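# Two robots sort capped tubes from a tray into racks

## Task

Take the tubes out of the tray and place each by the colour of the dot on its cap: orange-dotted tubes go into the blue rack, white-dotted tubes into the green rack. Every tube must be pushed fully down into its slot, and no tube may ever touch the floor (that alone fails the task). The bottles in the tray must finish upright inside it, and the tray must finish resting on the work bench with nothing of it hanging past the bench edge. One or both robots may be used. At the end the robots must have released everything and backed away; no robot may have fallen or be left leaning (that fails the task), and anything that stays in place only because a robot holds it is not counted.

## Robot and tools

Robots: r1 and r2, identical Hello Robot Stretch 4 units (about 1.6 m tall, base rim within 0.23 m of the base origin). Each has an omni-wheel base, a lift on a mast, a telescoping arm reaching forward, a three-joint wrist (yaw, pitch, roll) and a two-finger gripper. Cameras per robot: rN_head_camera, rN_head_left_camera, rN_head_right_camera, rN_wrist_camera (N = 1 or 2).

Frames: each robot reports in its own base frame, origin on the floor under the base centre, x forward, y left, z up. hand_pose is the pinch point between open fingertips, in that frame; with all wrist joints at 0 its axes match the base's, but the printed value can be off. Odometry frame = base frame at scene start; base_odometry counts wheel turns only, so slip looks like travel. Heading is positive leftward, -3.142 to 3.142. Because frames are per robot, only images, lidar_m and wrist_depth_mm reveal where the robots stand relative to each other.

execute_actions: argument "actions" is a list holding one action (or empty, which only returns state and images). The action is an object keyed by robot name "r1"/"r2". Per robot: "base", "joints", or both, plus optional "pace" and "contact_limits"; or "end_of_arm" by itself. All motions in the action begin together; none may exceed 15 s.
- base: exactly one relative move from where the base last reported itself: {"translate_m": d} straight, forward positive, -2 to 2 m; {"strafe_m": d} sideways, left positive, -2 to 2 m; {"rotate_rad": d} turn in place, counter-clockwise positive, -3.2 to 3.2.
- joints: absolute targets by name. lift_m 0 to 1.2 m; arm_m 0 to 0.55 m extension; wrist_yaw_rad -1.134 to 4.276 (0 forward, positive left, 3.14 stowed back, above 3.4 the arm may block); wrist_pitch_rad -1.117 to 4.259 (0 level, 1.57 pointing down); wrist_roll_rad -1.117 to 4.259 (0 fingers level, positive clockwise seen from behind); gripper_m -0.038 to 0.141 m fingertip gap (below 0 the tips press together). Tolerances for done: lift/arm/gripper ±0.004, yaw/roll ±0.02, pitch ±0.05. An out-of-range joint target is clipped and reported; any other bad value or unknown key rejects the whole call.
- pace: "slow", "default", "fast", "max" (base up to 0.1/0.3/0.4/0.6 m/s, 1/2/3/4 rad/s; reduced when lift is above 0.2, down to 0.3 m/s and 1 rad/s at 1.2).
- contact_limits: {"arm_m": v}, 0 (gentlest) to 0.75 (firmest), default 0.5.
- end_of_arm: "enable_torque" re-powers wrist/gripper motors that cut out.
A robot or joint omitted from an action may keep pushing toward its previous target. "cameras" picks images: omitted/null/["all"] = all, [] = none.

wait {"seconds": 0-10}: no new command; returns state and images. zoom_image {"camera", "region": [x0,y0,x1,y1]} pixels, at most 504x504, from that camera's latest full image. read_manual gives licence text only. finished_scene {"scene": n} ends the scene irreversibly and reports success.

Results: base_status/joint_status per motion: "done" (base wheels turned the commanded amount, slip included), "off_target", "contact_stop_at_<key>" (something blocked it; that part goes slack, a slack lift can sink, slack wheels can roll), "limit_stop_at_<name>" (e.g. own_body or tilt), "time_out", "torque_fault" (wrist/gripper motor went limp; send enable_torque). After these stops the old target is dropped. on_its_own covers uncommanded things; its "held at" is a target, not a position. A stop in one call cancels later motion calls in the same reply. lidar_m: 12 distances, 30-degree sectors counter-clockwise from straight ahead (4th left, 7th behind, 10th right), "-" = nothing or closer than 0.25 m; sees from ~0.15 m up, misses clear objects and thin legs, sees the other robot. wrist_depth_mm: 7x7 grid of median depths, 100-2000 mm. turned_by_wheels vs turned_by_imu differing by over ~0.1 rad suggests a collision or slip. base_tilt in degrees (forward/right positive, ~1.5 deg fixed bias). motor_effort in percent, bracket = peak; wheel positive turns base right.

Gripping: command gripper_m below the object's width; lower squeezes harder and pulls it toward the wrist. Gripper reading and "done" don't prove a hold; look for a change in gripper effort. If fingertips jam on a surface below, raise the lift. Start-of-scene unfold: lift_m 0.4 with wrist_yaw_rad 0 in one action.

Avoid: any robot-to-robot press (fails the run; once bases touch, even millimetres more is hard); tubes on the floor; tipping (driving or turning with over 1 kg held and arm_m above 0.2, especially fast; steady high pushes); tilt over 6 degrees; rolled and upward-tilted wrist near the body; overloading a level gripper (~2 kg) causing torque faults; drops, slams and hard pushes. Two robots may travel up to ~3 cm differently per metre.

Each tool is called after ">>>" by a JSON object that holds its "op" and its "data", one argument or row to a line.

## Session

>>> {"op": "execute_actions", "data": {
  "actions": []
}}

Scene clock: 0.00 s.
r1.base_odometry: x=+0.000 y=+0.000 heading=+0.000 (m, m, rad; r1's odometry frame)
r1.turned_by_wheels: +0.000 (rad since the last result)
r1.turned_by_imu: +0.000 (rad since the last result)
r1.base_tilt: forward=+0.9 right=-0.2 (deg)
r1.lidar_m: 3.62 3.77 1.00 1.06 1.56 2.89 1.29 1.01 0.98 1.07 1.55 3.36
r1.base_status: not commanded
r1.joint_positions: lift_m=+0.145 arm_m=+0.000 wrist_yaw_rad=+3.083 wrist_pitch_rad=-0.010 wrist_roll_rad=+0.004 gripper_m=+0.057
r1.joint_status: not commanded
r1.motor_effort: lift_m=+17 arm_m=-1 wrist_yaw_rad=+0 wrist_pitch_rad=-7 wrist_roll_rad=-2 gripper_m=-2 wheel_0=+0 wheel_1=+0 wheel_2=+0 (%)
r1.hand_pose: x=-0.1115 y=+0.1043 z=+0.3265 quat_wxyz=(+0.029, +0.005, +0.002, +1.000) (m; r1's base frame)
r1.wrist_depth_mm: - 145 1537 - - - - / - 144 1537 - - - - / - 123 172 - - - - / 106 139 212 - - - - / 141 1138 1499 - - - - / 991 1160 1138 1430 1182 1464 1464 / 820 878 778 891 788 904 946
r2.base_odometry: x=+0.000 y=+0.000 heading=+0.000 (m, m, rad; r2's odometry frame)
r2.turned_by_wheels: +0.000 (rad since the last result)
r2.turned_by_imu: +0.000 (rad since the last result)
r2.base_tilt: forward=+0.2 right=-0.2 (deg)
r2.lidar_m: 0.73 0.72 0.86 1.63 3.66 4.38 1.25 1.25 1.50 5.08 1.40 0.85
r2.base_status: not commanded
r2.joint_positions: lift_m=+0.276 arm_m=+0.001 wrist_yaw_rad=+3.131 wrist_pitch_rad=+0.003 wrist_roll_rad=+0.002 gripper_m=+0.057
r2.joint_status: not commanded
r2.motor_effort: lift_m=+19 arm_m=+0 wrist_yaw_rad=+0 wrist_pitch_rad=-7 wrist_roll_rad=+1 gripper_m=-3 wheel_0=+0 wheel_1=+0 wheel_2=+0 (%)
r2.hand_pose: x=-0.1152 y=+0.0906 z=+0.4536 quat_wxyz=(+0.006, -0.001, +0.001, +1.000) (m; r2's base frame)
r2.wrist_depth_mm: - 136 - - - - - / - 123 202 - - - - / - 131 193 - - - - / 135 137 - - - - - / - - - - - - - / 1255 1366 195 1576 202 1661 1708 / 1042 976 1078 137 1025 1138 1138
pictures: r1_head_camera, r1_head_left_camera, r1_head_right_camera, r1_wrist_camera, r2_head_camera, r2_head_left_camera, r2_head_right_camera, r2_wrist_camera
camera_calibration (this result's frames):
r1_wrist_camera: T_world_to_cam=[[0.038239, 0.998408, 0.0414559, -0.111414], [-0.0464526, 0.0432175, -0.997985, 0.382481], [-0.998188, 0.0362362, 0.0480313, 0.0916611], [0, 0, 0, 1]] pos_world=[0.113523, 0.091385, 0.381927]
r2_wrist_camera: T_world_to_cam=[[0.0607464, 0.998117, 0.00849971, -0.103462], [0.0264586, 0.00690226, -0.999626, 0.506709], [-0.997802, 0.0609486, -0.0259895, 0.117282], [0, 0, 0, 1]] pos_world=[0.109902, 0.0926214, 0.510447]
Images, in order (width x height): r1_head_camera 420x560, r1_head_left_camera 420x672, r1_head_right_camera 420x672, r1_wrist_camera 616x392, r2_head_camera 420x560, r2_head_left_camera 420x672, r2_head_right_camera 420x672, r2_wrist_camera 616x392.

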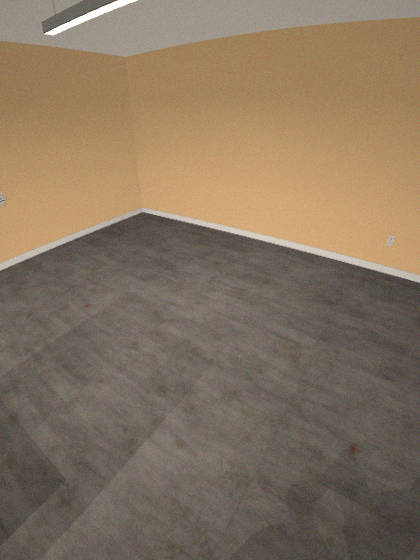

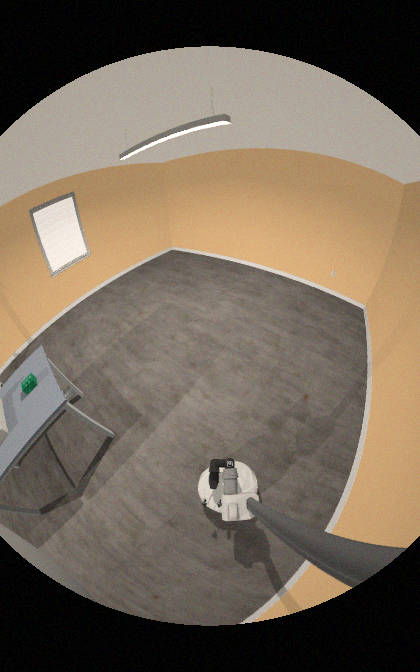

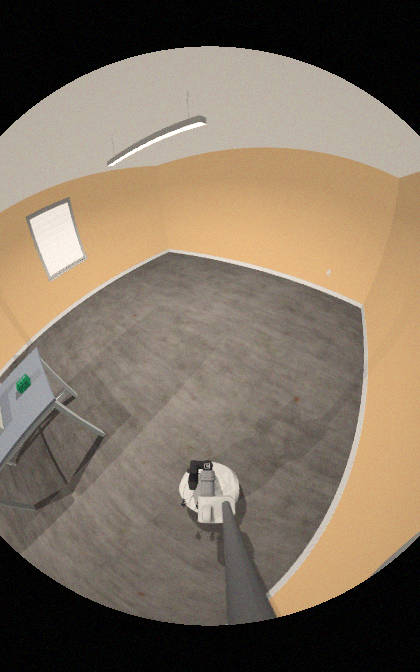

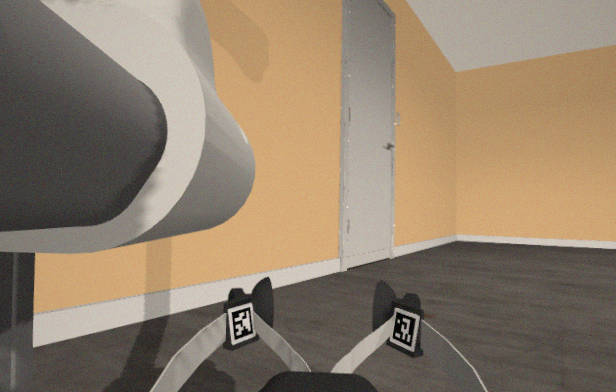

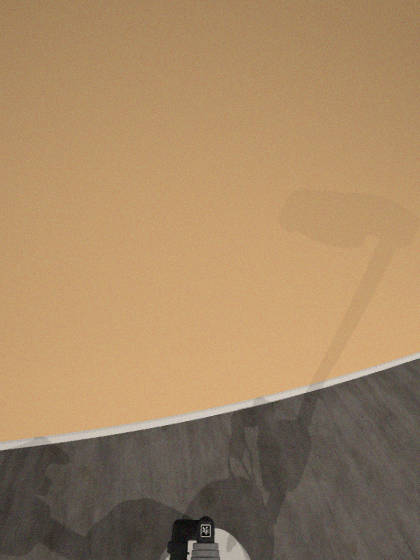

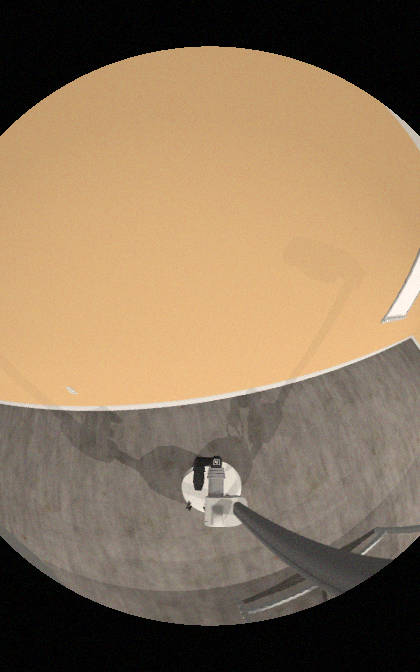

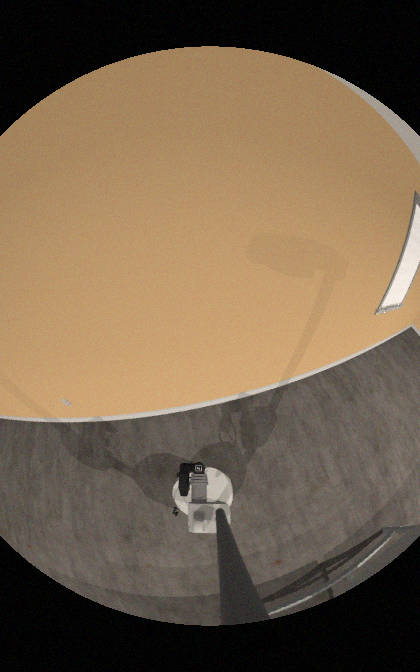

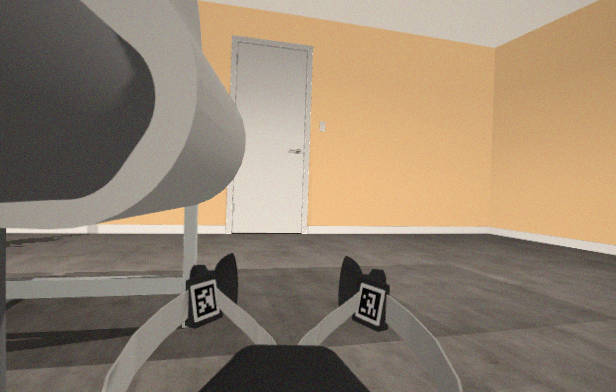

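>>> {"op": "zoom_image", "data": {
  "camera": "r1_head_left_camera",
  "region": [0, 330, 150, 530]
}}

>>> {"op": "zoom_image", "data": {
  "camera": "r2_head_left_camera",
  "region": [200, 480, 420, 640]
}}

Region (0, 330, 150, 530) of r1_head_left_camera's 420x672 image, scaled by 2.520, with more detail than that image has; it fills the left 378 columns of this view, and the rest is white.

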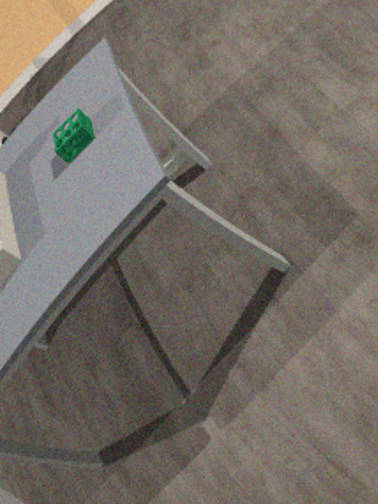

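Region (200, 480, 420, 640) of r2_head_left_camera's 420x672 image, scaled by 2.291, with more detail than that image has; it fills the top 367 rows of this view, and the rest is white.

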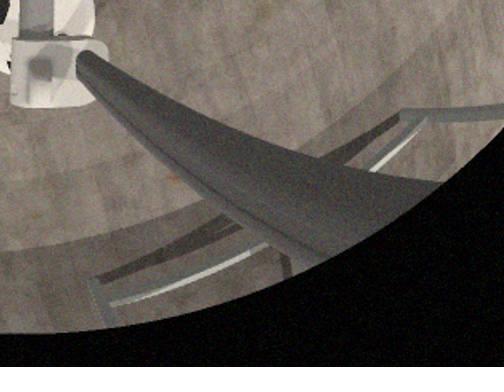

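>>> {"op": "execute_actions", "data": {
  "actions": [
    {"r1": {"base": {"rotate_rad": 0.93}, "pace": "fast"}, "r2": {"base": {"rotate_rad": -2.87}, "pace": "max"}}
  ],
  "cameras": ["r1_head_camera", "r1_head_left_camera", "r2_head_camera", "r2_head_left_camera"]
}}

Scene clock: 6.00 s.
r1.base_odometry: x=+0.000 y=+0.000 heading=+0.930 (m, m, rad; r1's odometry frame)
r1.turned_by_wheels: +0.930 (rad since the last result)
r1.turned_by_imu: +0.934 (rad since the last result)
r1.base_tilt: forward=+0.9 right=-0.2 (deg)
r1.lidar_m: 1.01 1.03 1.39 4.26 1.49 1.04 0.97 1.03 1.43 3.34 3.48 3.92
r1.base_status: done
r1.joint_positions: lift_m=+0.145 arm_m=+0.000 wrist_yaw_rad=+3.083 wrist_pitch_rad=-0.010 wrist_roll_rad=+0.004 gripper_m=+0.057
r1.joint_status: not commanded
r1.motor_effort: lift_m=+17(18) arm_m=-1(1) wrist_yaw_rad=-1(1) wrist_pitch_rad=-6(7) wrist_roll_rad=-1(2) gripper_m=-1(4) wheel_0=-2(10) wheel_1=-2(6) wheel_2=-2(10) (%)
r1.hand_pose: x=-0.1115 y=+0.1043 z=+0.3265 quat_wxyz=(+0.029, +0.005, +0.002, +1.000) (m; r1's base frame)
r1.wrist_depth_mm: - 145 1160 1182 1182 1182 1182 / - 144 1138 1138 1160 1182 1182 / - 123 172 1138 1160 1182 1182 / 106 139 213 1138 1160 1160 1182 / 141 1118 1138 1118 1160 1160 1160 / 1078 1098 1098 1118 1118 1138 1138 / 831 878 778 891 788 904 946
r2.base_odometry: x=+0.000 y=+0.000 heading=-2.870 (m, m, rad; r2's odometry frame)
r2.turned_by_wheels: -2.870 (rad since the last result)
r2.turned_by_imu: -2.910 (rad since the last result)
r2.base_tilt: forward=+0.2 right=-0.2 (deg)
r2.lidar_m: 1.22 1.30 1.85 2.44 1.00 0.77 0.72 0.77 1.11 3.45 3.88 4.07
r2.base_status: done
r2.joint_positions: lift_m=+0.276 arm_m=+0.001 wrist_yaw_rad=+3.130 wrist_pitch_rad=+0.003 wrist_roll_rad=+0.002 gripper_m=+0.057
r2.joint_status: not commanded
r2.motor_effort: lift_m=+19(19) arm_m=+0(0) wrist_yaw_rad=+0(3) wrist_pitch_rad=-7(7) wrist_roll_rad=+1(1) gripper_m=-3(2) wheel_0=+1(7) wheel_1=+0(9) wheel_2=+0(10) (%)
r2.hand_pose: x=-0.1152 y=+0.0907 z=+0.4536 quat_wxyz=(+0.006, -0.001, +0.001, +1.000) (m; r2's base frame)
r2.wrist_depth_mm: - 136 866 854 854 854 866 / - 123 202 854 866 866 866 / - 131 193 866 866 878 854 / 135 138 866 854 866 854 866 / 866 866 878 866 866 866 878 / 854 866 195 891 202 866 878 / 842 842 866 138 866 866 891
pictures: r1_head_camera, r1_head_left_camera, r2_head_camera, r2_head_left_camera
Images, in order (width x height): r1_head_camera 420x560, r1_head_left_camera 420x672, r2_head_camera 420x560, r2_head_left_camera 420x672.

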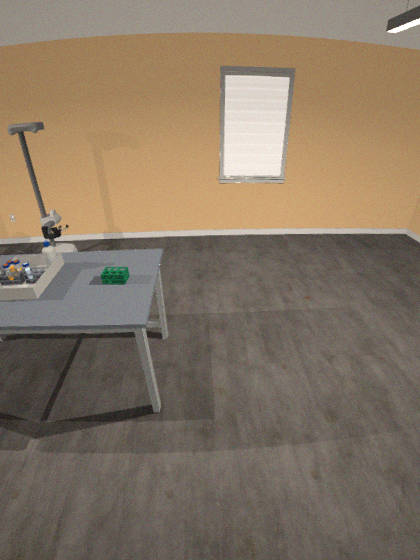

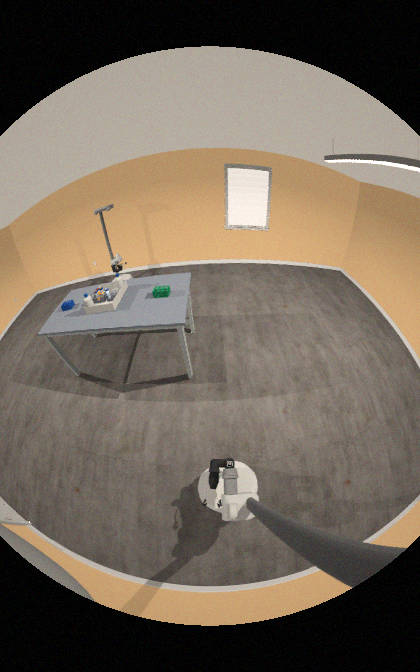

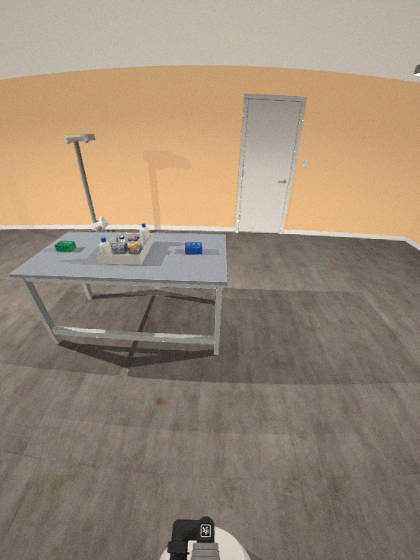

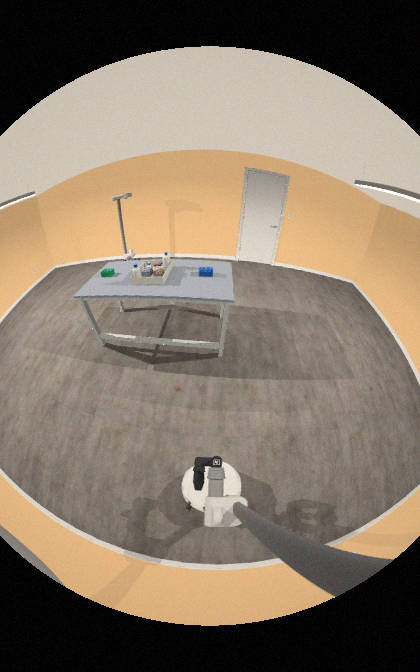

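>>> {"op": "zoom_image", "data": {
  "camera": "r2_head_camera",
  "region": [40, 200, 240, 300]
}}

>>> {"op": "zoom_image", "data": {
  "camera": "r1_head_camera",
  "region": [0, 220, 180, 340]
}}

Region (40, 200, 240, 300) of r2_head_camera's 420x560 image, scaled by 2.520, with more detail than that image has.

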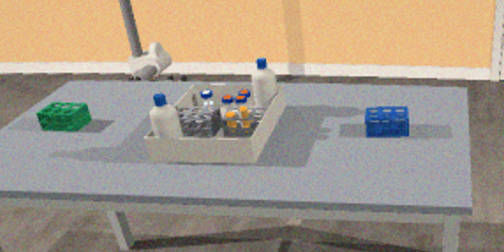

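Region (0, 220, 180, 340) of r1_head_camera's 420x560 image, scaled by 2.800, with more detail than that image has.

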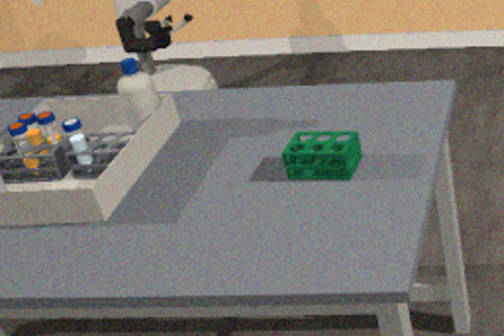

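>>> {"op": "execute_actions", "data": {
  "actions": [
    {"r1": {"base": {"strafe_m": 1.10}, "pace": "max"}, "r2": {"base": {"rotate_rad": -0.04}, "pace": "fast"}}
  ],
  "cameras": ["r1_head_camera"]
}}

>>> {"op": "execute_actions", "data": {
  "actions": [
    {"r1": {"base": {"translate_m": 0.86}, "joints": {"lift_m": 1.2}, "pace": "max"}, "r2": {"base": {"strafe_m": 0.78}, "pace": "max"}}
  ],
  "cameras": ["r1_head_camera", "r2_head_camera"]
}}

Scene clock: 14.50 s.
r1.base_odometry: x=-0.882 y=+0.658 heading=+0.929 (m, m, rad; r1's odometry frame)
r1.turned_by_wheels: +0.000 (rad since the last result)
r1.turned_by_imu: +0.000 (rad since the last result)
r1.base_tilt: forward=+1.0 right=-0.1 (deg)
r1.lidar_m: 0.94 0.99 4.48 4.26 1.44 1.07 1.01 1.04 1.41 3.73 4.61 1.01
r1.base_status: done
r1.joint_positions: lift_m=+0.145 arm_m=+0.000 wrist_yaw_rad=+3.083 wrist_pitch_rad=-0.010 wrist_roll_rad=+0.004 gripper_m=+0.057
r1.joint_status: not commanded
r1.motor_effort: lift_m=+18(18) arm_m=-1(1) wrist_yaw_rad=-1(1) wrist_pitch_rad=-7(7) wrist_roll_rad=-1(2) gripper_m=-1(3) wheel_0=+2(14) wheel_1=-3(15) wheel_2=-1(4) (%)
r1.hand_pose: x=-0.1115 y=+0.1043 z=+0.3265 quat_wxyz=(+0.029, +0.005, +0.002, +1.000) (m; r1's base frame)
r1.wrist_depth_mm: - 145 1182 1205 1205 1205 1182 / - 144 1160 1182 1182 1205 1182 / - 123 172 1182 1160 1182 1182 / 106 139 213 1160 1160 1182 1160 / 141 1138 1138 1160 1182 1182 1160 / 1118 1118 1118 1138 1138 1138 1160 / 809 866 778 904 788 904 946
r2.base_odometry: x=+0.000 y=+0.000 heading=-2.910 (m, m, rad; r2's odometry frame)
r2.turned_by_wheels: -0.040 (rad since the last result)
r2.turned_by_imu: -0.041 (rad since the last result)
r2.base_tilt: forward=+0.2 right=-0.2 (deg)
r2.lidar_m: 1.20 1.27 1.75 2.82 1.06 0.77 0.72 0.77 1.09 2.97 3.83 4.05
r2.base_status: done
r2.joint_positions: lift_m=+0.276 arm_m=+0.001 wrist_yaw_rad=+3.130 wrist_pitch_rad=+0.003 wrist_roll_rad=+0.002 gripper_m=+0.057
r2.joint_status: not commanded
r2.motor_effort: lift_m=+19(19) arm_m=+0(0) wrist_yaw_rad=+1(2) wrist_pitch_rad=-7(7) wrist_roll_rad=+1(1) gripper_m=-4(2) wheel_0=-1(4) wheel_1=-2(2) wheel_2=-2(6) (%)
r2.hand_pose: x=-0.1152 y=+0.0907 z=+0.4536 quat_wxyz=(+0.006, -0.001, +0.001, +1.000) (m; r2's base frame)
r2.wrist_depth_mm: - 136 854 866 866 866 891 / - 123 202 866 878 891 891 / - 131 193 878 878 891 891 / 135 138 866 878 878 891 891 / 854 854 866 866 878 891 904 / 854 854 196 891 202 891 904 / 842 842 866 137 878 904 917
pictures: r1_head_camera
Images, in order (width x height): r1_head_camera 420x560.

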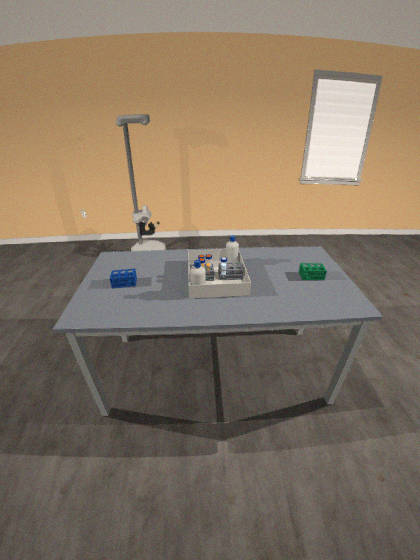

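Scene clock: 17.50 s.
r1.base_odometry: x=-0.367 y=+1.347 heading=+0.929 (m, m, rad; r1's odometry frame)
r1.turned_by_wheels: +0.000 (rad since the last result)
r1.turned_by_imu: +0.002 (rad since the last result)
r1.base_tilt: forward=+0.9 right=-0.1 (deg)
r1.lidar_m: 0.25 0.25 0.25 0.42 2.74 2.00 1.86 1.95 2.61 0.47 0.25 0.25
r1.base_status: done
r1.joint_positions: lift_m=+1.200 arm_m=+0.000 wrist_yaw_rad=+3.083 wrist_pitch_rad=-0.011 wrist_roll_rad=+0.004 gripper_m=+0.057
r1.joint_status: all done
r1.motor_effort: lift_m=+20(26) arm_m=-1(1) wrist_yaw_rad=+0(1) wrist_pitch_rad=-7(7) wrist_roll_rad=-2(2) gripper_m=-2(3) wheel_0=+0(10) wheel_1=-1(5) wheel_2=+1(11) (%)
r1.hand_pose: x=-0.1115 y=+0.1043 z=+1.3808 quat_wxyz=(+0.029, +0.005, +0.002, +1.000) (m; r1's base frame)
r1.wrist_depth_mm: - 145 173 172 181 1921 1983 / - 144 231 249 - - - / - 123 172 - - - - / 106 139 212 - - - - / 141 1983 - - - - - / 1983 1983 1983 1983 - - - / 1983 1983 - 1983 - 1983 -
r2.base_odometry: x=+0.179 y=-0.759 heading=-2.910 (m, m, rad; r2's odometry frame)
r2.turned_by_wheels: +0.000 (rad since the last result)
r2.turned_by_imu: -0.001 (rad since the last result)
r2.base_tilt: forward=+0.2 right=-0.2 (deg)
r2.lidar_m: 1.21 1.28 4.42 2.95 1.05 0.77 0.72 0.77 1.07 2.97 4.62 1.27
r2.base_status: done
r2.joint_positions: lift_m=+0.276 arm_m=+0.001 wrist_yaw_rad=+3.131 wrist_pitch_rad=+0.003 wrist_roll_rad=+0.002 gripper_m=+0.057
r2.joint_status: not commanded
r2.motor_effort: lift_m=+20(19) arm_m=+0(0) wrist_yaw_rad=+1(1) wrist_pitch_rad=-6(6) wrist_roll_rad=+1(1) gripper_m=-4(4) wheel_0=+0(12) wheel_1=-2(16) wheel_2=-1(1) (%)
r2.hand_pose: x=-0.1152 y=+0.0906 z=+0.4536 quat_wxyz=(+0.006, -0.001, +0.001, +1.000) (m; r2's base frame)
r2.wrist_depth_mm: - 136 842 866 878 866 904 / - 123 202 866 878 891 904 / - 131 195 866 878 891 904 / 135 138 866 866 866 891 917 / 831 854 854 866 878 891 904 / 842 842 195 878 203 891 904 / 842 842 854 138 878 891 904
pictures: r1_head_camera, r2_head_camera
Images, in order (width x height): r1_head_camera 420x560, r2_head_camera 420x560.

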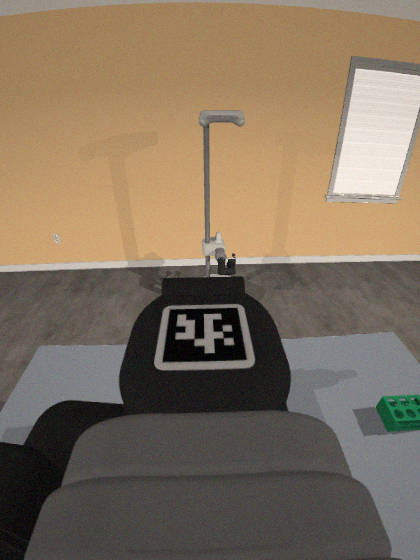

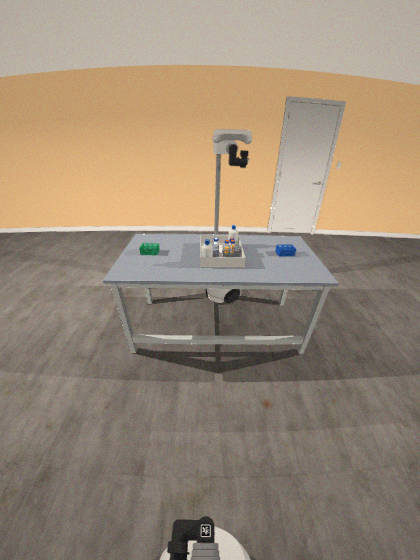

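>>> {"op": "execute_actions", "data": {
  "actions": [
    {"r1": {"base": {"rotate_rad": 0.03}, "joints": {"arm_m": 0.28, "wrist_yaw_rad": 0.0, "wrist_pitch_rad": 1.57, "gripper_m": 0.065}, "pace": "fast"}, "r2": {"base": {"translate_m": 0.92}, "joints": {"lift_m": 1.2, "wrist_yaw_rad": 0.0, "wrist_pitch_rad": 1.57, "gripper_m": 0.065}, "pace": "max"}}
  ],
  "cameras": ["r1_wrist_camera", "r2_wrist_camera"]
}}

Scene clock: 23.00 s.
r1.base_odometry: x=-0.367 y=+1.347 heading=+0.959 (m, m, rad; r1's odometry frame)
r1.turned_by_wheels: +0.030 (rad since the last result)
r1.turned_by_imu: +0.029 (rad since the last result)
r1.base_tilt: forward=+1.1 right=-0.1 (deg)
r1.lidar_m: 0.25 0.25 0.25 0.46 2.68 1.97 1.88 1.98 2.72 0.39 0.25 0.25
r1.base_status: done
r1.joint_positions: lift_m=+1.200 arm_m=+0.279 wrist_yaw_rad=+0.000 wrist_pitch_rad=+1.570 wrist_roll_rad=+0.004 gripper_m=+0.065
r1.joint_status: all done
r1.motor_effort: lift_m=+21(20) arm_m=+5(5) wrist_yaw_rad=+0(5) wrist_pitch_rad=+0(5) wrist_roll_rad=-2(2) gripper_m=-1(2) wheel_0=-2(0) wheel_1=-2(4) wheel_2=-2(8) (%)
r1.hand_pose: x=+0.4502 y=-0.0874 z=+1.0893 quat_wxyz=(+0.707, +0.001, +0.707, -0.001) (m; r1's base frame)
r1.wrist_depth_mm: 580 574 569 564 554 544 539 / 580 574 564 554 410 544 539 / 574 569 559 554 544 539 539 / 574 569 554 492 500 539 535 / 569 564 549 549 539 539 530 / 569 559 418 549 500 535 530 / 569 559 549 469 521 535 530
r2.base_odometry: x=-0.717 y=-0.970 heading=-2.910 (m, m, rad; r2's odometry frame)
r2.turned_by_wheels: +0.000 (rad since the last result)
r2.turned_by_imu: -0.005 (rad since the last result)
r2.base_tilt: forward=+0.2 right=-0.2 (deg)
r2.lidar_m: 0.30 0.33 0.43 4.28 2.35 1.73 1.65 1.73 2.34 4.46 0.48 0.31
r2.base_status: done
r2.joint_positions: lift_m=+1.199 arm_m=+0.001 wrist_yaw_rad=+0.000 wrist_pitch_rad=+1.570 wrist_roll_rad=+0.002 gripper_m=+0.065
r2.joint_status: all done
r2.motor_effort: lift_m=+20(25) arm_m=+0(0) wrist_yaw_rad=+1(7) wrist_pitch_rad=-1(6) wrist_roll_rad=+1(1) gripper_m=-4(3) wheel_0=-1(8) wheel_1=-1(6) wheel_2=+1(15) (%)
r2.hand_pose: x=+0.1725 y=-0.0874 z=+1.0892 quat_wxyz=(+0.707, +0.000, +0.707, +0.000) (m; r2's base frame)
r2.wrist_depth_mm: 535 539 539 544 554 559 564 / 535 539 544 544 559 559 559 / 1281 1255 1138 1281 1138 1138 991 / 1308 1281 1255 1308 1336 1366 1336 / 1281 1308 1098 1098 1308 1308 1336 / 1281 1308 198 1118 202 1336 1336 / 1255 1281 1308 137 1366 1336 1366
pictures: r1_wrist_camera, r2_wrist_camera
camera_calibration (this result's frames):
r1_wrist_camera: T_world_to_cam=[[0.0416762, -0.998908, -0.021111, -0.0811215], [-0.998396, -0.0408256, -0.0392374, 0.555033], [0.0383326, 0.0227124, -0.999007, 1.29535], [0, 0, 0, 1]] pos_world=[0.507869, -0.0877938, 1.31413]
r2_wrist_camera: T_world_to_cam=[[0.00856863, -0.998726, 0.0497365, -0.159131], [-0.999715, -0.00744833, 0.0226665, 0.197967], [-0.0222672, -0.0499166, -0.998505, 1.31303], [0, 0, 0, 1]] pos_world=[0.228512, -0.0919115, 1.3145]
Images, in order (width x height): r1_wrist_camera 616x392, r2_wrist_camera 616x392.

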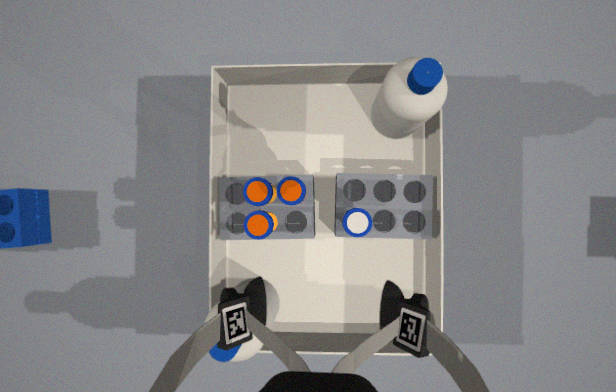

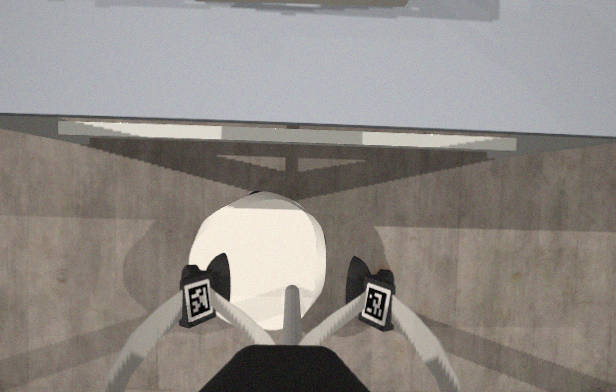

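>>> {"op": "execute_actions", "data": {
  "actions": [
    {"r1": {"base": {"strafe_m": -0.038}, "joints": {"arm_m": 0.321, "lift_m": 1.05}, "pace": "fast"}, "r2": {"joints": {"wrist_roll_rad": 1.57, "arm_m": 0.12}, "pace": "fast"}}
  ],
  "cameras": ["r1_wrist_camera", "r2_wrist_camera"]
}}

Scene clock: 29.33 s.
r1.base_odometry: x=-0.336 y=+1.326 heading=+0.959 (m, m, rad; r1's odometry frame)
r1.turned_by_wheels: +0.000 (rad since the last result)
r1.turned_by_imu: -0.001 (rad since the last result)
r1.base_tilt: forward=+1.0 right=-0.1 (deg)
r1.lidar_m: 0.25 0.25 0.25 0.42 2.62 1.97 1.88 1.99 2.72 0.40 0.25 0.25
r1.base_status: done
r1.joint_positions: lift_m=+1.050 arm_m=+0.320 wrist_yaw_rad=+0.000 wrist_pitch_rad=+1.570 wrist_roll_rad=+0.004 gripper_m=+0.065
r1.joint_status: all done
r1.motor_effort: lift_m=+14(17) arm_m=+4(7) wrist_yaw_rad=-1(0) wrist_pitch_rad=+1(1) wrist_roll_rad=-2(2) gripper_m=+1(1) wheel_0=+1(8) wheel_1=-2(6) wheel_2=+1(2) (%)
r1.hand_pose: x=+0.4913 y=-0.0874 z=+0.9400 quat_wxyz=(+0.707, +0.001, +0.707, -0.001) (m; r1's base frame)
r1.wrist_depth_mm: 421 415 410 407 402 399 392 / 421 410 404 399 257 394 392 / 421 410 404 402 370 394 389 / 418 407 404 399 392 392 389 / 415 347 294 362 364 392 389 / 410 375 281 397 330 389 384 / 413 353 373 394 377 387 384
r2.base_odometry: x=-0.717 y=-0.970 heading=-2.910 (m, m, rad; r2's odometry frame)
r2.turned_by_wheels: +0.000 (rad since the last result)
r2.turned_by_imu: +0.000 (rad since the last result)
r2.base_tilt: forward=+0.2 right=-0.2 (deg)
r2.lidar_m: 0.30 0.33 0.45 4.26 2.37 1.73 1.65 1.72 2.38 4.48 0.47 0.34
r2.base_status: not commanded
r2.joint_positions: lift_m=+1.199 arm_m=+0.119 wrist_yaw_rad=+0.000 wrist_pitch_rad=+1.570 wrist_roll_rad=+1.570 gripper_m=+0.065
r2.joint_status: all done
r2.motor_effort: lift_m=+21(21) arm_m=+7(7) wrist_yaw_rad=+0(0) wrist_pitch_rad=+0(0) wrist_roll_rad=+2(6) gripper_m=-3(2) wheel_0=+0(0) wheel_1=-1(1) wheel_2=+1(1) (%)
r2.hand_pose: x=+0.2898 y=-0.0874 z=+1.0892 quat_wxyz=(+0.501, +0.500, +0.500, -0.499) (m; r2's base frame)
r2.wrist_depth_mm: 530 535 544 1308 1308 1336 1336 / 530 535 544 1308 1336 1336 1336 / 535 530 544 1281 1336 1308 1336 / 535 535 549 1308 1098 1336 1366 / 535 539 549 1281 1098 1336 1366 / 407 500 198 1281 202 1336 1397 / 539 544 549 137 1336 1366 1336
pictures: r1_wrist_camera, r2_wrist_camera
camera_calibration (this result's frames):
r1_wrist_camera: T_world_to_cam=[[0.041281, -0.998925, -0.0211049, -0.0857962], [-0.998406, -0.0404274, -0.0393845, 0.590335], [0.0384889, 0.0226971, -0.999001, 1.14458], [0, 0, 0, 1]] pos_world=[0.548882, -0.0878169, 1.16488]
r2_wrist_camera: T_world_to_cam=[[-0.998738, -0.0112459, 0.0489505, 0.218989], [-0.010107, 0.999674, 0.0234516, 0.115584], [-0.0491983, 0.0229272, -0.998526, 1.32984], [0, 0, 0, 1]] pos_world=[0.285307, -0.143573, 1.31445]
Images, in order (width x height): r1_wrist_camera 616x392, r2_wrist_camera 616x392.

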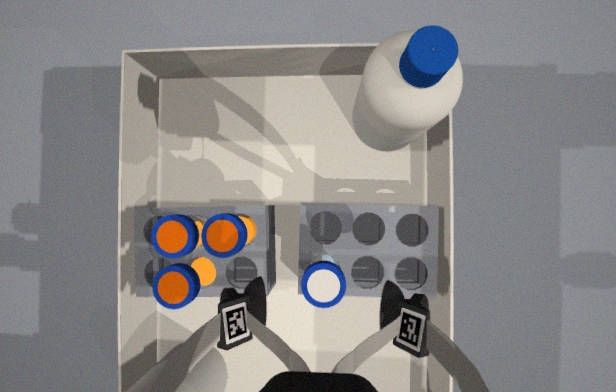

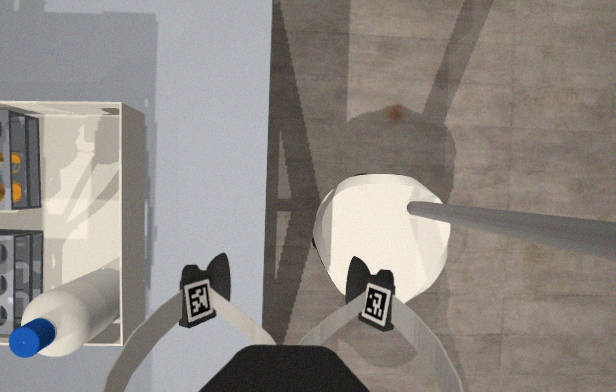

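>>> {"op": "execute_actions", "data": {
  "actions": [
    {"r1": {"joints": {"lift_m": 0.976}, "pace": "default"}, "r2": {"base": {"strafe_m": -0.05}, "pace": "default"}}
  ],
  "cameras": ["r1_wrist_camera"]
}}

Scene clock: 31.77 s.
r1.base_odometry: x=-0.336 y=+1.326 heading=+0.959 (m, m, rad; r1's odometry frame)
r1.turned_by_wheels: +0.000 (rad since the last result)
r1.turned_by_imu: +0.000 (rad since the last result)
r1.base_tilt: forward=+0.8 right=-0.1 (deg)
r1.lidar_m: 0.25 0.25 0.25 0.44 2.61 1.96 1.87 1.95 2.72 0.41 0.25 0.25
r1.base_status: not commanded
r1.joint_positions: lift_m=+0.976 arm_m=+0.320 wrist_yaw_rad=+0.000 wrist_pitch_rad=+1.570 wrist_roll_rad=+0.004 gripper_m=+0.065
r1.joint_status: all done
r1.motor_effort: lift_m=+14(14) arm_m=+5(5) wrist_yaw_rad=-1(0) wrist_pitch_rad=+0(0) wrist_roll_rad=-2(1) gripper_m=-2(5) wheel_0=+1(1) wheel_1=-2(2) wheel_2=+1(1) (%)
r1.hand_pose: x=+0.4913 y=-0.0874 z=+0.8660 quat_wxyz=(+0.707, +0.001, +0.707, -0.001) (m; r1's base frame)
r1.wrist_depth_mm: 343 291 293 294 187 179 320 / 343 334 332 329 211 212 319 / 342 334 330 327 322 319 319 / 340 332 329 324 320 319 317 / 338 208 259 293 262 289 315 / 338 210 265 202 257 287 312 / 336 314 322 260 315 268 312
r2.base_odometry: x=-0.728 y=-0.922 heading=-2.911 (m, m, rad; r2's odometry frame)
r2.turned_by_wheels: +0.000 (rad since the last result)
r2.turned_by_imu: -0.001 (rad since the last result)
r2.base_tilt: forward=+0.2 right=-0.2 (deg)
r2.lidar_m: 0.31 0.33 0.44 4.32 2.37 1.72 1.65 1.74 2.37 4.41 0.45 0.32
r2.base_status: done
r2.joint_positions: lift_m=+1.199 arm_m=+0.119 wrist_yaw_rad=+0.000 wrist_pitch_rad=+1.570 wrist_roll_rad=+1.570 gripper_m=+0.065
r2.joint_status: not commanded
r2.motor_effort: lift_m=+20(21) arm_m=+7(8) wrist_yaw_rad=+0(0) wrist_pitch_rad=+1(0) wrist_roll_rad=+1(2) gripper_m=-1(4) wheel_0=-2(9) wheel_1=-1(6) wheel_2=+0(1) (%)
r2.hand_pose: x=+0.2898 y=-0.0874 z=+1.0892 quat_wxyz=(+0.500, +0.500, +0.500, -0.500) (m; r2's base frame)
r2.wrist_depth_mm: 530 535 544 1281 1308 1366 1366 / 530 539 549 1308 1308 1308 1336 / 535 539 549 1336 1308 1336 1308 / 535 535 544 1281 1138 1366 1336 / 535 535 544 1281 1138 1336 1366 / 535 504 198 1308 202 1336 1366 / 404 473 549 137 1366 1366 1397
pictures: r1_wrist_camera
camera_calibration (this result's frames):
r1_wrist_camera: T_world_to_cam=[[0.0412809, -0.998925, -0.0211049, -0.0873573], [-0.998406, -0.0404273, -0.0393845, 0.587423], [0.0384889, 0.0226971, -0.999001, 1.07069], [0, 0, 0, 1]] pos_world=[0.548884, -0.0878169, 1.09091]
Images, in order (width x height): r1_wrist_camera 616x392.

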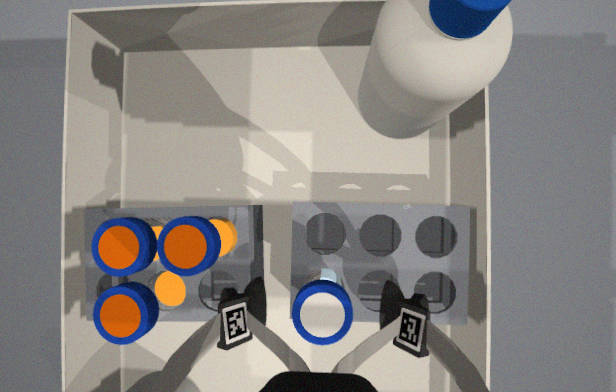

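Centered. Grip and lift.

>>> {"op": "execute_actions", "data": {
  "actions": [
    {"r1": {"joints": {"gripper_m": 0.008}, "pace": "default"}}
  ],
  "cameras": []
}}

>>> {"op": "execute_actions", "data": {
  "actions": [
    {"r1": {"joints": {"lift_m": 1.08}, "pace": "fast"}}
  ],
  "cameras": ["r1_wrist_camera"]
}}

Scene clock: 33.63 s.
r1.base_odometry: x=-0.336 y=+1.326 heading=+0.959 (m, m, rad; r1's odometry frame)
r1.turned_by_wheels: +0.000 (rad since the last result)
r1.turned_by_imu: +0.000 (rad since the last result)
r1.base_tilt: forward=+1.0 right=+0.0 (deg)
r1.lidar_m: 0.25 0.25 0.25 0.44 2.60 1.93 1.88 1.98 2.73 0.40 0.25 0.25
r1.base_status: not commanded
r1.joint_positions: lift_m=+0.976 arm_m=+0.320 wrist_yaw_rad=+0.000 wrist_pitch_rad=+1.570 wrist_roll_rad=+0.004 gripper_m=+0.008
r1.joint_status: all done
r1.motor_effort: lift_m=+14(14) arm_m=+4(4) wrist_yaw_rad=+0(1) wrist_pitch_rad=+0(1) wrist_roll_rad=-1(1) gripper_m=-10(8) wheel_0=+1(1) wheel_1=-2(3) wheel_2=+1(1) (%)
r1.hand_pose: x=+0.4913 y=-0.0874 z=+0.8660 quat_wxyz=(+0.707, +0.001, +0.707, -0.001) (m; r1's base frame)
r1.wrist_depth_mm: 343 291 293 293 186 179 320 / 343 336 332 327 211 212 319 / 343 332 330 327 322 320 317 / 340 330 327 325 320 317 317 / 338 208 259 293 262 289 315 / 336 209 267 193 258 287 314 / 336 309 324 319 193 293 314
r2.base_odometry: x=-0.728 y=-0.922 heading=-2.911 (m, m, rad; r2's odometry frame)
r2.turned_by_wheels: +0.000 (rad since the last result)
r2.turned_by_imu: +0.000 (rad since the last result)
r2.base_tilt: forward=+0.2 right=-0.2 (deg)
r2.lidar_m: 0.30 0.31 0.44 4.33 2.38 1.72 1.65 1.72 2.39 4.41 0.46 0.33
r2.base_status: not commanded
r2.joint_positions: lift_m=+1.199 arm_m=+0.119 wrist_yaw_rad=+0.000 wrist_pitch_rad=+1.570 wrist_roll_rad=+1.570 gripper_m=+0.065
r2.joint_status: not commanded
r2.motor_effort: lift_m=+20(20) arm_m=+7(7) wrist_yaw_rad=+2(1) wrist_pitch_rad=+0(1) wrist_roll_rad=+1(2) gripper_m=-3(3) wheel_0=-2(2) wheel_1=-1(1) wheel_2=+0(0) (%)
r2.hand_pose: x=+0.2898 y=-0.0874 z=+1.0892 quat_wxyz=(+0.500, +0.500, +0.500, -0.500) (m; r2's base frame)
r2.wrist_depth_mm: 535 535 544 1281 1308 1308 1336 / 530 539 549 1308 1308 1308 1308 / 530 539 544 1308 1308 1336 1336 / 539 535 549 1308 1098 1308 1366 / 535 539 549 1281 1078 1336 1366 / 539 500 198 1308 202 1336 1366 / 404 473 549 137 1336 1336 1336
pictures: none
No camera images: the call's "cameras" was empty. Leave "cameras" out to get every camera's image.

Scene clock: 34.83 s.
r1.base_odometry: x=-0.336 y=+1.326 heading=+0.959 (m, m, rad; r1's odometry frame)
r1.turned_by_wheels: +0.000 (rad since the last result)
r1.turned_by_imu: +0.000 (rad since the last result)
r1.base_tilt: forward=+0.9 right=-0.1 (deg)
r1.lidar_m: 0.25 0.25 0.25 0.46 2.61 1.95 1.88 1.99 2.70 0.42 0.25 0.25
r1.base_status: not commanded
r1.joint_positions: lift_m=+1.080 arm_m=+0.320 wrist_yaw_rad=+0.000 wrist_pitch_rad=+1.570 wrist_roll_rad=+0.004 gripper_m=+0.008
r1.joint_status: all done
r1.motor_effort: lift_m=+21(24) arm_m=+4(4) wrist_yaw_rad=-2(1) wrist_pitch_rad=+0(1) wrist_roll_rad=-1(2) gripper_m=-13(8) wheel_0=+1(1) wheel_1=-2(3) wheel_2=+1(1) (%)
r1.hand_pose: x=+0.4913 y=-0.0874 z=+0.9694 quat_wxyz=(+0.707, +0.001, +0.707, -0.001) (m; r1's base frame)
r1.wrist_depth_mm: 455 449 442 436 430 427 421 / 452 445 433 430 283 424 421 / 449 445 436 430 368 424 418 / 449 442 436 430 418 421 415 / 445 442 317 368 366 418 415 / 442 439 370 193 362 418 413 / 442 436 347 421 193 418 413
r2.base_odometry: x=-0.728 y=-0.922 heading=-2.911 (m, m, rad; r2's odometry frame)
r2.turned_by_wheels: +0.000 (rad since the last result)
r2.turned_by_imu: +0.000 (rad since the last result)
r2.base_tilt: forward=+0.3 right=-0.3 (deg)
r2.lidar_m: 0.30 0.32 0.45 4.32 2.37 1.72 1.65 1.70 2.38 4.42 0.47 0.33
r2.base_status: not commanded
r2.joint_positions: lift_m=+1.199 arm_m=+0.119 wrist_yaw_rad=+0.000 wrist_pitch_rad=+1.570 wrist_roll_rad=+1.570 gripper_m=+0.065
r2.joint_status: not commanded
r2.motor_effort: lift_m=+20(21) arm_m=+7(7) wrist_yaw_rad=+1(0) wrist_pitch_rad=+0(1) wrist_roll_rad=+2(2) gripper_m=-2(3) wheel_0=-2(2) wheel_1=-1(1) wheel_2=+0(0) (%)
r2.hand_pose: x=+0.2898 y=-0.0874 z=+1.0892 quat_wxyz=(+0.500, +0.500, +0.500, -0.500) (m; r2's base frame)
r2.wrist_depth_mm: 535 539 539 1281 1308 1336 1336 / 530 539 549 1308 1336 1308 1336 / 530 535 549 1281 1308 1336 1366 / 530 535 539 1281 1118 1366 1366 / 530 539 544 1308 1118 1336 1366 / 535 504 198 1336 202 1336 1366 / 404 477 554 137 1336 1366 1366
pictures: r1_wrist_camera
camera_calibration (this result's frames):
r1_wrist_camera: T_world_to_cam=[[0.0412807, -0.998925, -0.0211049, -0.0851757], [-0.998406, -0.0404272, -0.0393843, 0.591497], [0.0384888, 0.0226971, -0.999001, 1.17395], [0, 0, 0, 1]] pos_world=[0.548886, -0.0878169, 1.19428]
Images, in order (width x height): r1_wrist_camera 616x392.

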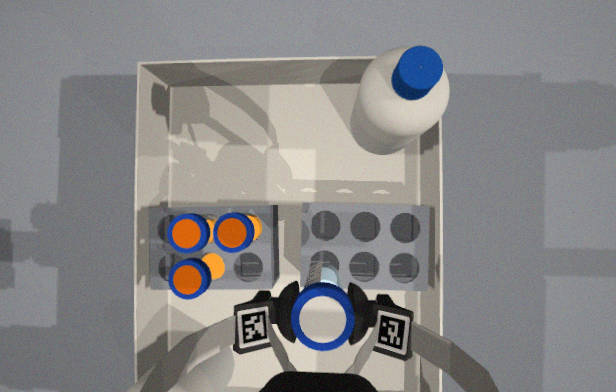

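>>> {"op": "zoom_image", "data": {
  "camera": "r1_wrist_camera",
  "region": [270, 195, 450, 335]
}}

Region (270, 195, 450, 335) of r1_wrist_camera's 616x392 image, scaled by 2.800.

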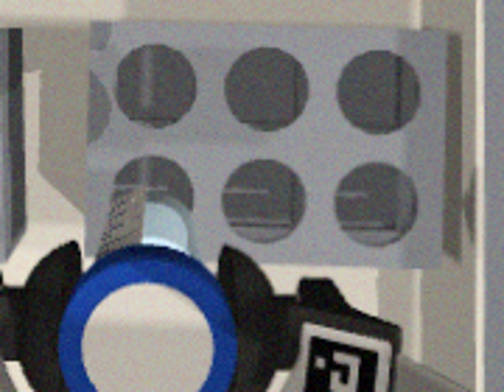

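>>> {"op": "execute_actions", "data": {
  "actions": [
    {"r1": {"base": {"strafe_m": -0.45}, "pace": "default"}, "r2": {"joints": {"arm_m": 0.44}, "pace": "default"}}
  ],
  "cameras": ["r1_wrist_camera", "r2_wrist_camera"]
}}

Scene clock: 39.47 s.
r1.base_odometry: x=+0.032 y=+1.067 heading=+0.959 (m, m, rad; r1's odometry frame)
r1.turned_by_wheels: +0.000 (rad since the last result)
r1.turned_by_imu: +0.000 (rad since the last result)
r1.base_tilt: forward=+0.9 right=+0.0 (deg)
r1.lidar_m: 0.25 0.25 0.25 0.43 2.66 1.96 1.87 1.97 2.72 3.94 0.25 0.25
r1.base_status: done
r1.joint_positions: lift_m=+1.080 arm_m=+0.320 wrist_yaw_rad=+0.000 wrist_pitch_rad=+1.570 wrist_roll_rad=+0.004 gripper_m=+0.008
r1.joint_status: not commanded
r1.motor_effort: lift_m=+21(22) arm_m=+5(5) wrist_yaw_rad=-1(2) wrist_pitch_rad=+0(1) wrist_roll_rad=-1(2) gripper_m=-12(12) wheel_0=+1(12) wheel_1=-2(9) wheel_2=+1(2) (%)
r1.hand_pose: x=+0.4913 y=-0.0874 z=+0.9695 quat_wxyz=(+0.707, +0.001, +0.707, -0.001) (m; r1's base frame)
r1.wrist_depth_mm: 452 449 442 439 430 427 798 / 449 445 439 436 430 424 421 / 436 445 436 433 427 421 788 / 436 442 439 430 427 421 788 / 436 442 436 433 394 421 1138 / 433 436 433 193 362 418 1160 / 433 439 430 424 193 415 1138
r2.base_odometry: x=-0.728 y=-0.922 heading=-2.911 (m, m, rad; r2's odometry frame)
r2.turned_by_wheels: +0.000 (rad since the last result)
r2.turned_by_imu: +0.000 (rad since the last result)
r2.base_tilt: forward=+0.3 right=-0.2 (deg)
r2.lidar_m: 0.30 0.32 0.42 4.31 2.39 1.73 1.65 1.73 2.37 4.43 0.46 0.34
r2.base_status: not commanded
r2.joint_positions: lift_m=+1.199 arm_m=+0.439 wrist_yaw_rad=+0.000 wrist_pitch_rad=+1.570 wrist_roll_rad=+1.570 gripper_m=+0.065
r2.joint_status: all done
r2.motor_effort: lift_m=+20(20) arm_m=+8(8) wrist_yaw_rad=+0(0) wrist_pitch_rad=+0(0) wrist_roll_rad=+1(1) gripper_m=-2(4) wheel_0=-2(2) wheel_1=-1(1) wheel_2=+0(0) (%)
r2.hand_pose: x=+0.6099 y=-0.0874 z=+1.0892 quat_wxyz=(+0.501, +0.500, +0.500, -0.499) (m; r2's base frame)
r2.wrist_depth_mm: 530 535 539 544 549 554 1308 / 530 539 544 544 549 564 1366 / 535 539 544 554 559 1336 1308 / 404 466 484 549 559 1098 1366 / 539 539 492 549 554 1118 1366 / 544 544 198 554 202 1138 1366 / 539 512 484 137 559 1336 1366
pictures: r1_wrist_camera, r2_wrist_camera
camera_calibration (this result's frames):
r1_wrist_camera: T_world_to_cam=[[0.0412804, -0.998925, -0.0211056, -0.0851737], [-0.998407, -0.0404272, -0.0393676, 0.591483], [0.038472, 0.0226971, -0.999002, 1.17402], [0, 0, 0, 1]] pos_world=[0.548889, -0.0878169, 1.19433]
r2_wrist_camera: T_world_to_cam=[[-0.998752, -0.0111162, 0.0486832, 0.538951], [-0.00998352, 0.999675, 0.023449, 0.118747], [-0.0489281, 0.0229338, -0.998539, 1.34544], [0, 0, 0, 1]] pos_world=[0.605294, -0.143573, 1.31445]
Images, in order (width x height): r1_wrist_camera 616x392, r2_wrist_camera 616x392.

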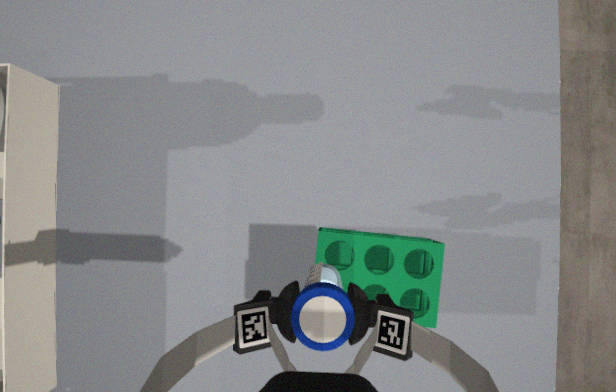

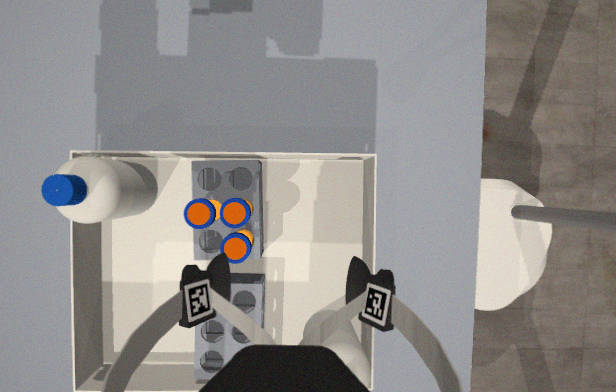

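>>> {"op": "zoom_image", "data": {
  "camera": "r1_wrist_camera",
  "region": [280, 205, 460, 345]
}}

Region (280, 205, 460, 345) of r1_wrist_camera's 616x392 image, scaled by 2.800.

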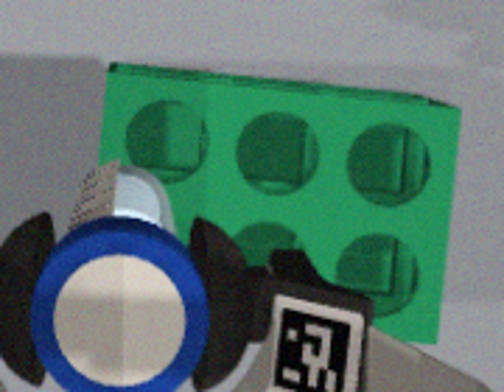

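>>> {"op": "execute_actions", "data": {
  "actions": [
    {"r1": {"base": {"strafe_m": -0.015}, "joints": {"arm_m": 0.329, "lift_m": 1.04}, "pace": "default"}, "r2": {"base": {"strafe_m": 0.015}, "joints": {"arm_m": 0.50, "lift_m": 1.05}, "pace": "fast"}}
  ],
  "cameras": ["r1_wrist_camera", "r2_wrist_camera"]
}}

>>> {"op": "zoom_image", "data": {
  "camera": "r1_wrist_camera",
  "region": [280, 205, 460, 345]
}}

Scene clock: 43.40 s.
r1.base_odometry: x=+0.044 y=+1.059 heading=+0.959 (m, m, rad; r1's odometry frame)
r1.turned_by_wheels: +0.000 (rad since the last result)
r1.turned_by_imu: -0.001 (rad since the last result)
r1.base_tilt: forward=+1.0 right=-0.1 (deg)
r1.lidar_m: 0.25 0.25 0.25 0.45 2.62 1.98 1.89 1.98 2.76 3.93 0.25 0.25
r1.base_status: done
r1.joint_positions: lift_m=+1.040 arm_m=+0.328 wrist_yaw_rad=+0.000 wrist_pitch_rad=+1.570 wrist_roll_rad=+0.004 gripper_m=+0.008
r1.joint_status: all done
r1.motor_effort: lift_m=+13(18) arm_m=+5(8) wrist_yaw_rad=-1(3) wrist_pitch_rad=-1(2) wrist_roll_rad=-2(2) gripper_m=-15(6) wheel_0=+2(9) wheel_1=-3(6) wheel_2=+0(2) (%)
r1.hand_pose: x=+0.4992 y=-0.0874 z=+0.9300 quat_wxyz=(+0.707, +0.001, +0.707, -0.001) (m; r1's base frame)
r1.wrist_depth_mm: 413 404 402 397 392 387 384 / 410 404 399 394 392 384 384 / 407 402 399 394 389 384 750 / 407 402 397 392 387 382 750 / 402 402 397 389 382 382 750 / 404 399 394 193 324 379 377 / 402 397 392 387 193 377 377
r2.base_odometry: x=-0.725 y=-0.936 heading=-2.911 (m, m, rad; r2's odometry frame)
r2.turned_by_wheels: +0.000 (rad since the last result)
r2.turned_by_imu: +0.000 (rad since the last result)
r2.base_tilt: forward=+0.3 right=-0.2 (deg)
r2.lidar_m: 0.30 0.31 0.45 4.30 2.35 1.72 1.64 1.72 2.37 4.44 0.47 0.34
r2.base_status: done
r2.joint_positions: lift_m=+1.050 arm_m=+0.499 wrist_yaw_rad=+0.000 wrist_pitch_rad=+1.570 wrist_roll_rad=+1.570 gripper_m=+0.065
r2.joint_status: all done
r2.motor_effort: lift_m=+17(15) arm_m=+7(9) wrist_yaw_rad=-1(0) wrist_pitch_rad=+0(0) wrist_roll_rad=+2(1) gripper_m=-1(3) wheel_0=-1(6) wheel_1=-1(9) wheel_2=+0(1) (%)
r2.hand_pose: x=+0.6699 y=-0.0874 z=+0.9399 quat_wxyz=(+0.501, +0.500, +0.500, -0.499) (m; r2's base frame)
r2.wrist_depth_mm: 387 392 392 397 399 407 410 / 387 389 397 399 404 410 415 / 252 355 389 392 404 413 415 / 251 330 338 338 404 410 413 / 366 394 368 340 407 413 418 / 364 394 198 355 203 413 421 / 373 394 399 137 357 415 418
pictures: r1_wrist_camera, r2_wrist_camera
camera_calibration (this result's frames):
r1_wrist_camera: T_world_to_cam=[[0.0412545, -0.998926, -0.0211083, -0.0863165], [-0.99841, -0.0404028, -0.0393014, 0.597749], [0.0384063, 0.0226962, -0.999004, 1.13435], [0, 0, 0, 1]] pos_world=[0.556793, -0.0878183, 1.15489]
r2_wrist_camera: T_world_to_cam=[[-0.998746, -0.0111447, 0.0488092, 0.606018], [-0.010009, 0.999675, 0.0234503, 0.122862], [-0.0490547, 0.0229323, -0.998533, 1.19937], [0, 0, 0, 1]] pos_world=[0.665322, -0.143573, 1.16515]
Images, in order (width x height): r1_wrist_camera 616x392, r2_wrist_camera 616x392.

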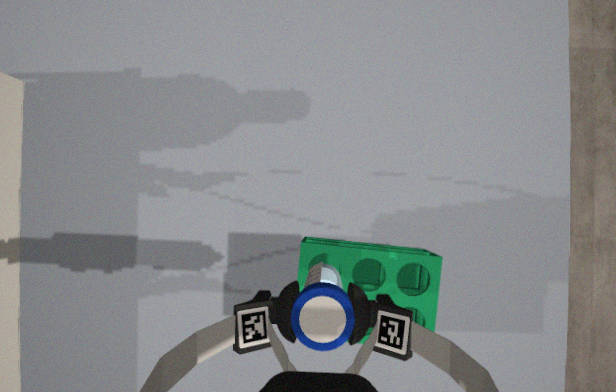

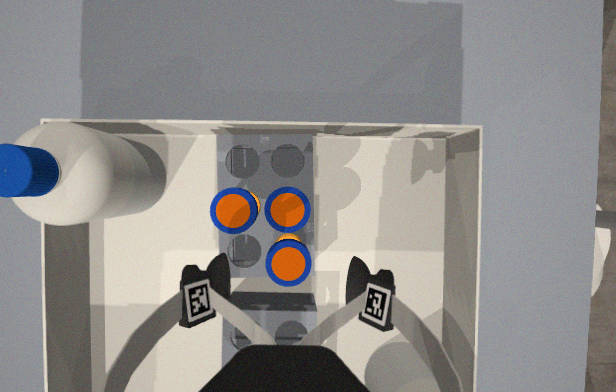

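Region (280, 205, 460, 345) of r1_wrist_camera's 616x392 image, scaled by 2.800.

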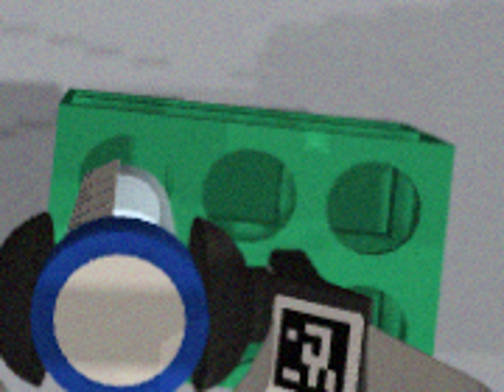

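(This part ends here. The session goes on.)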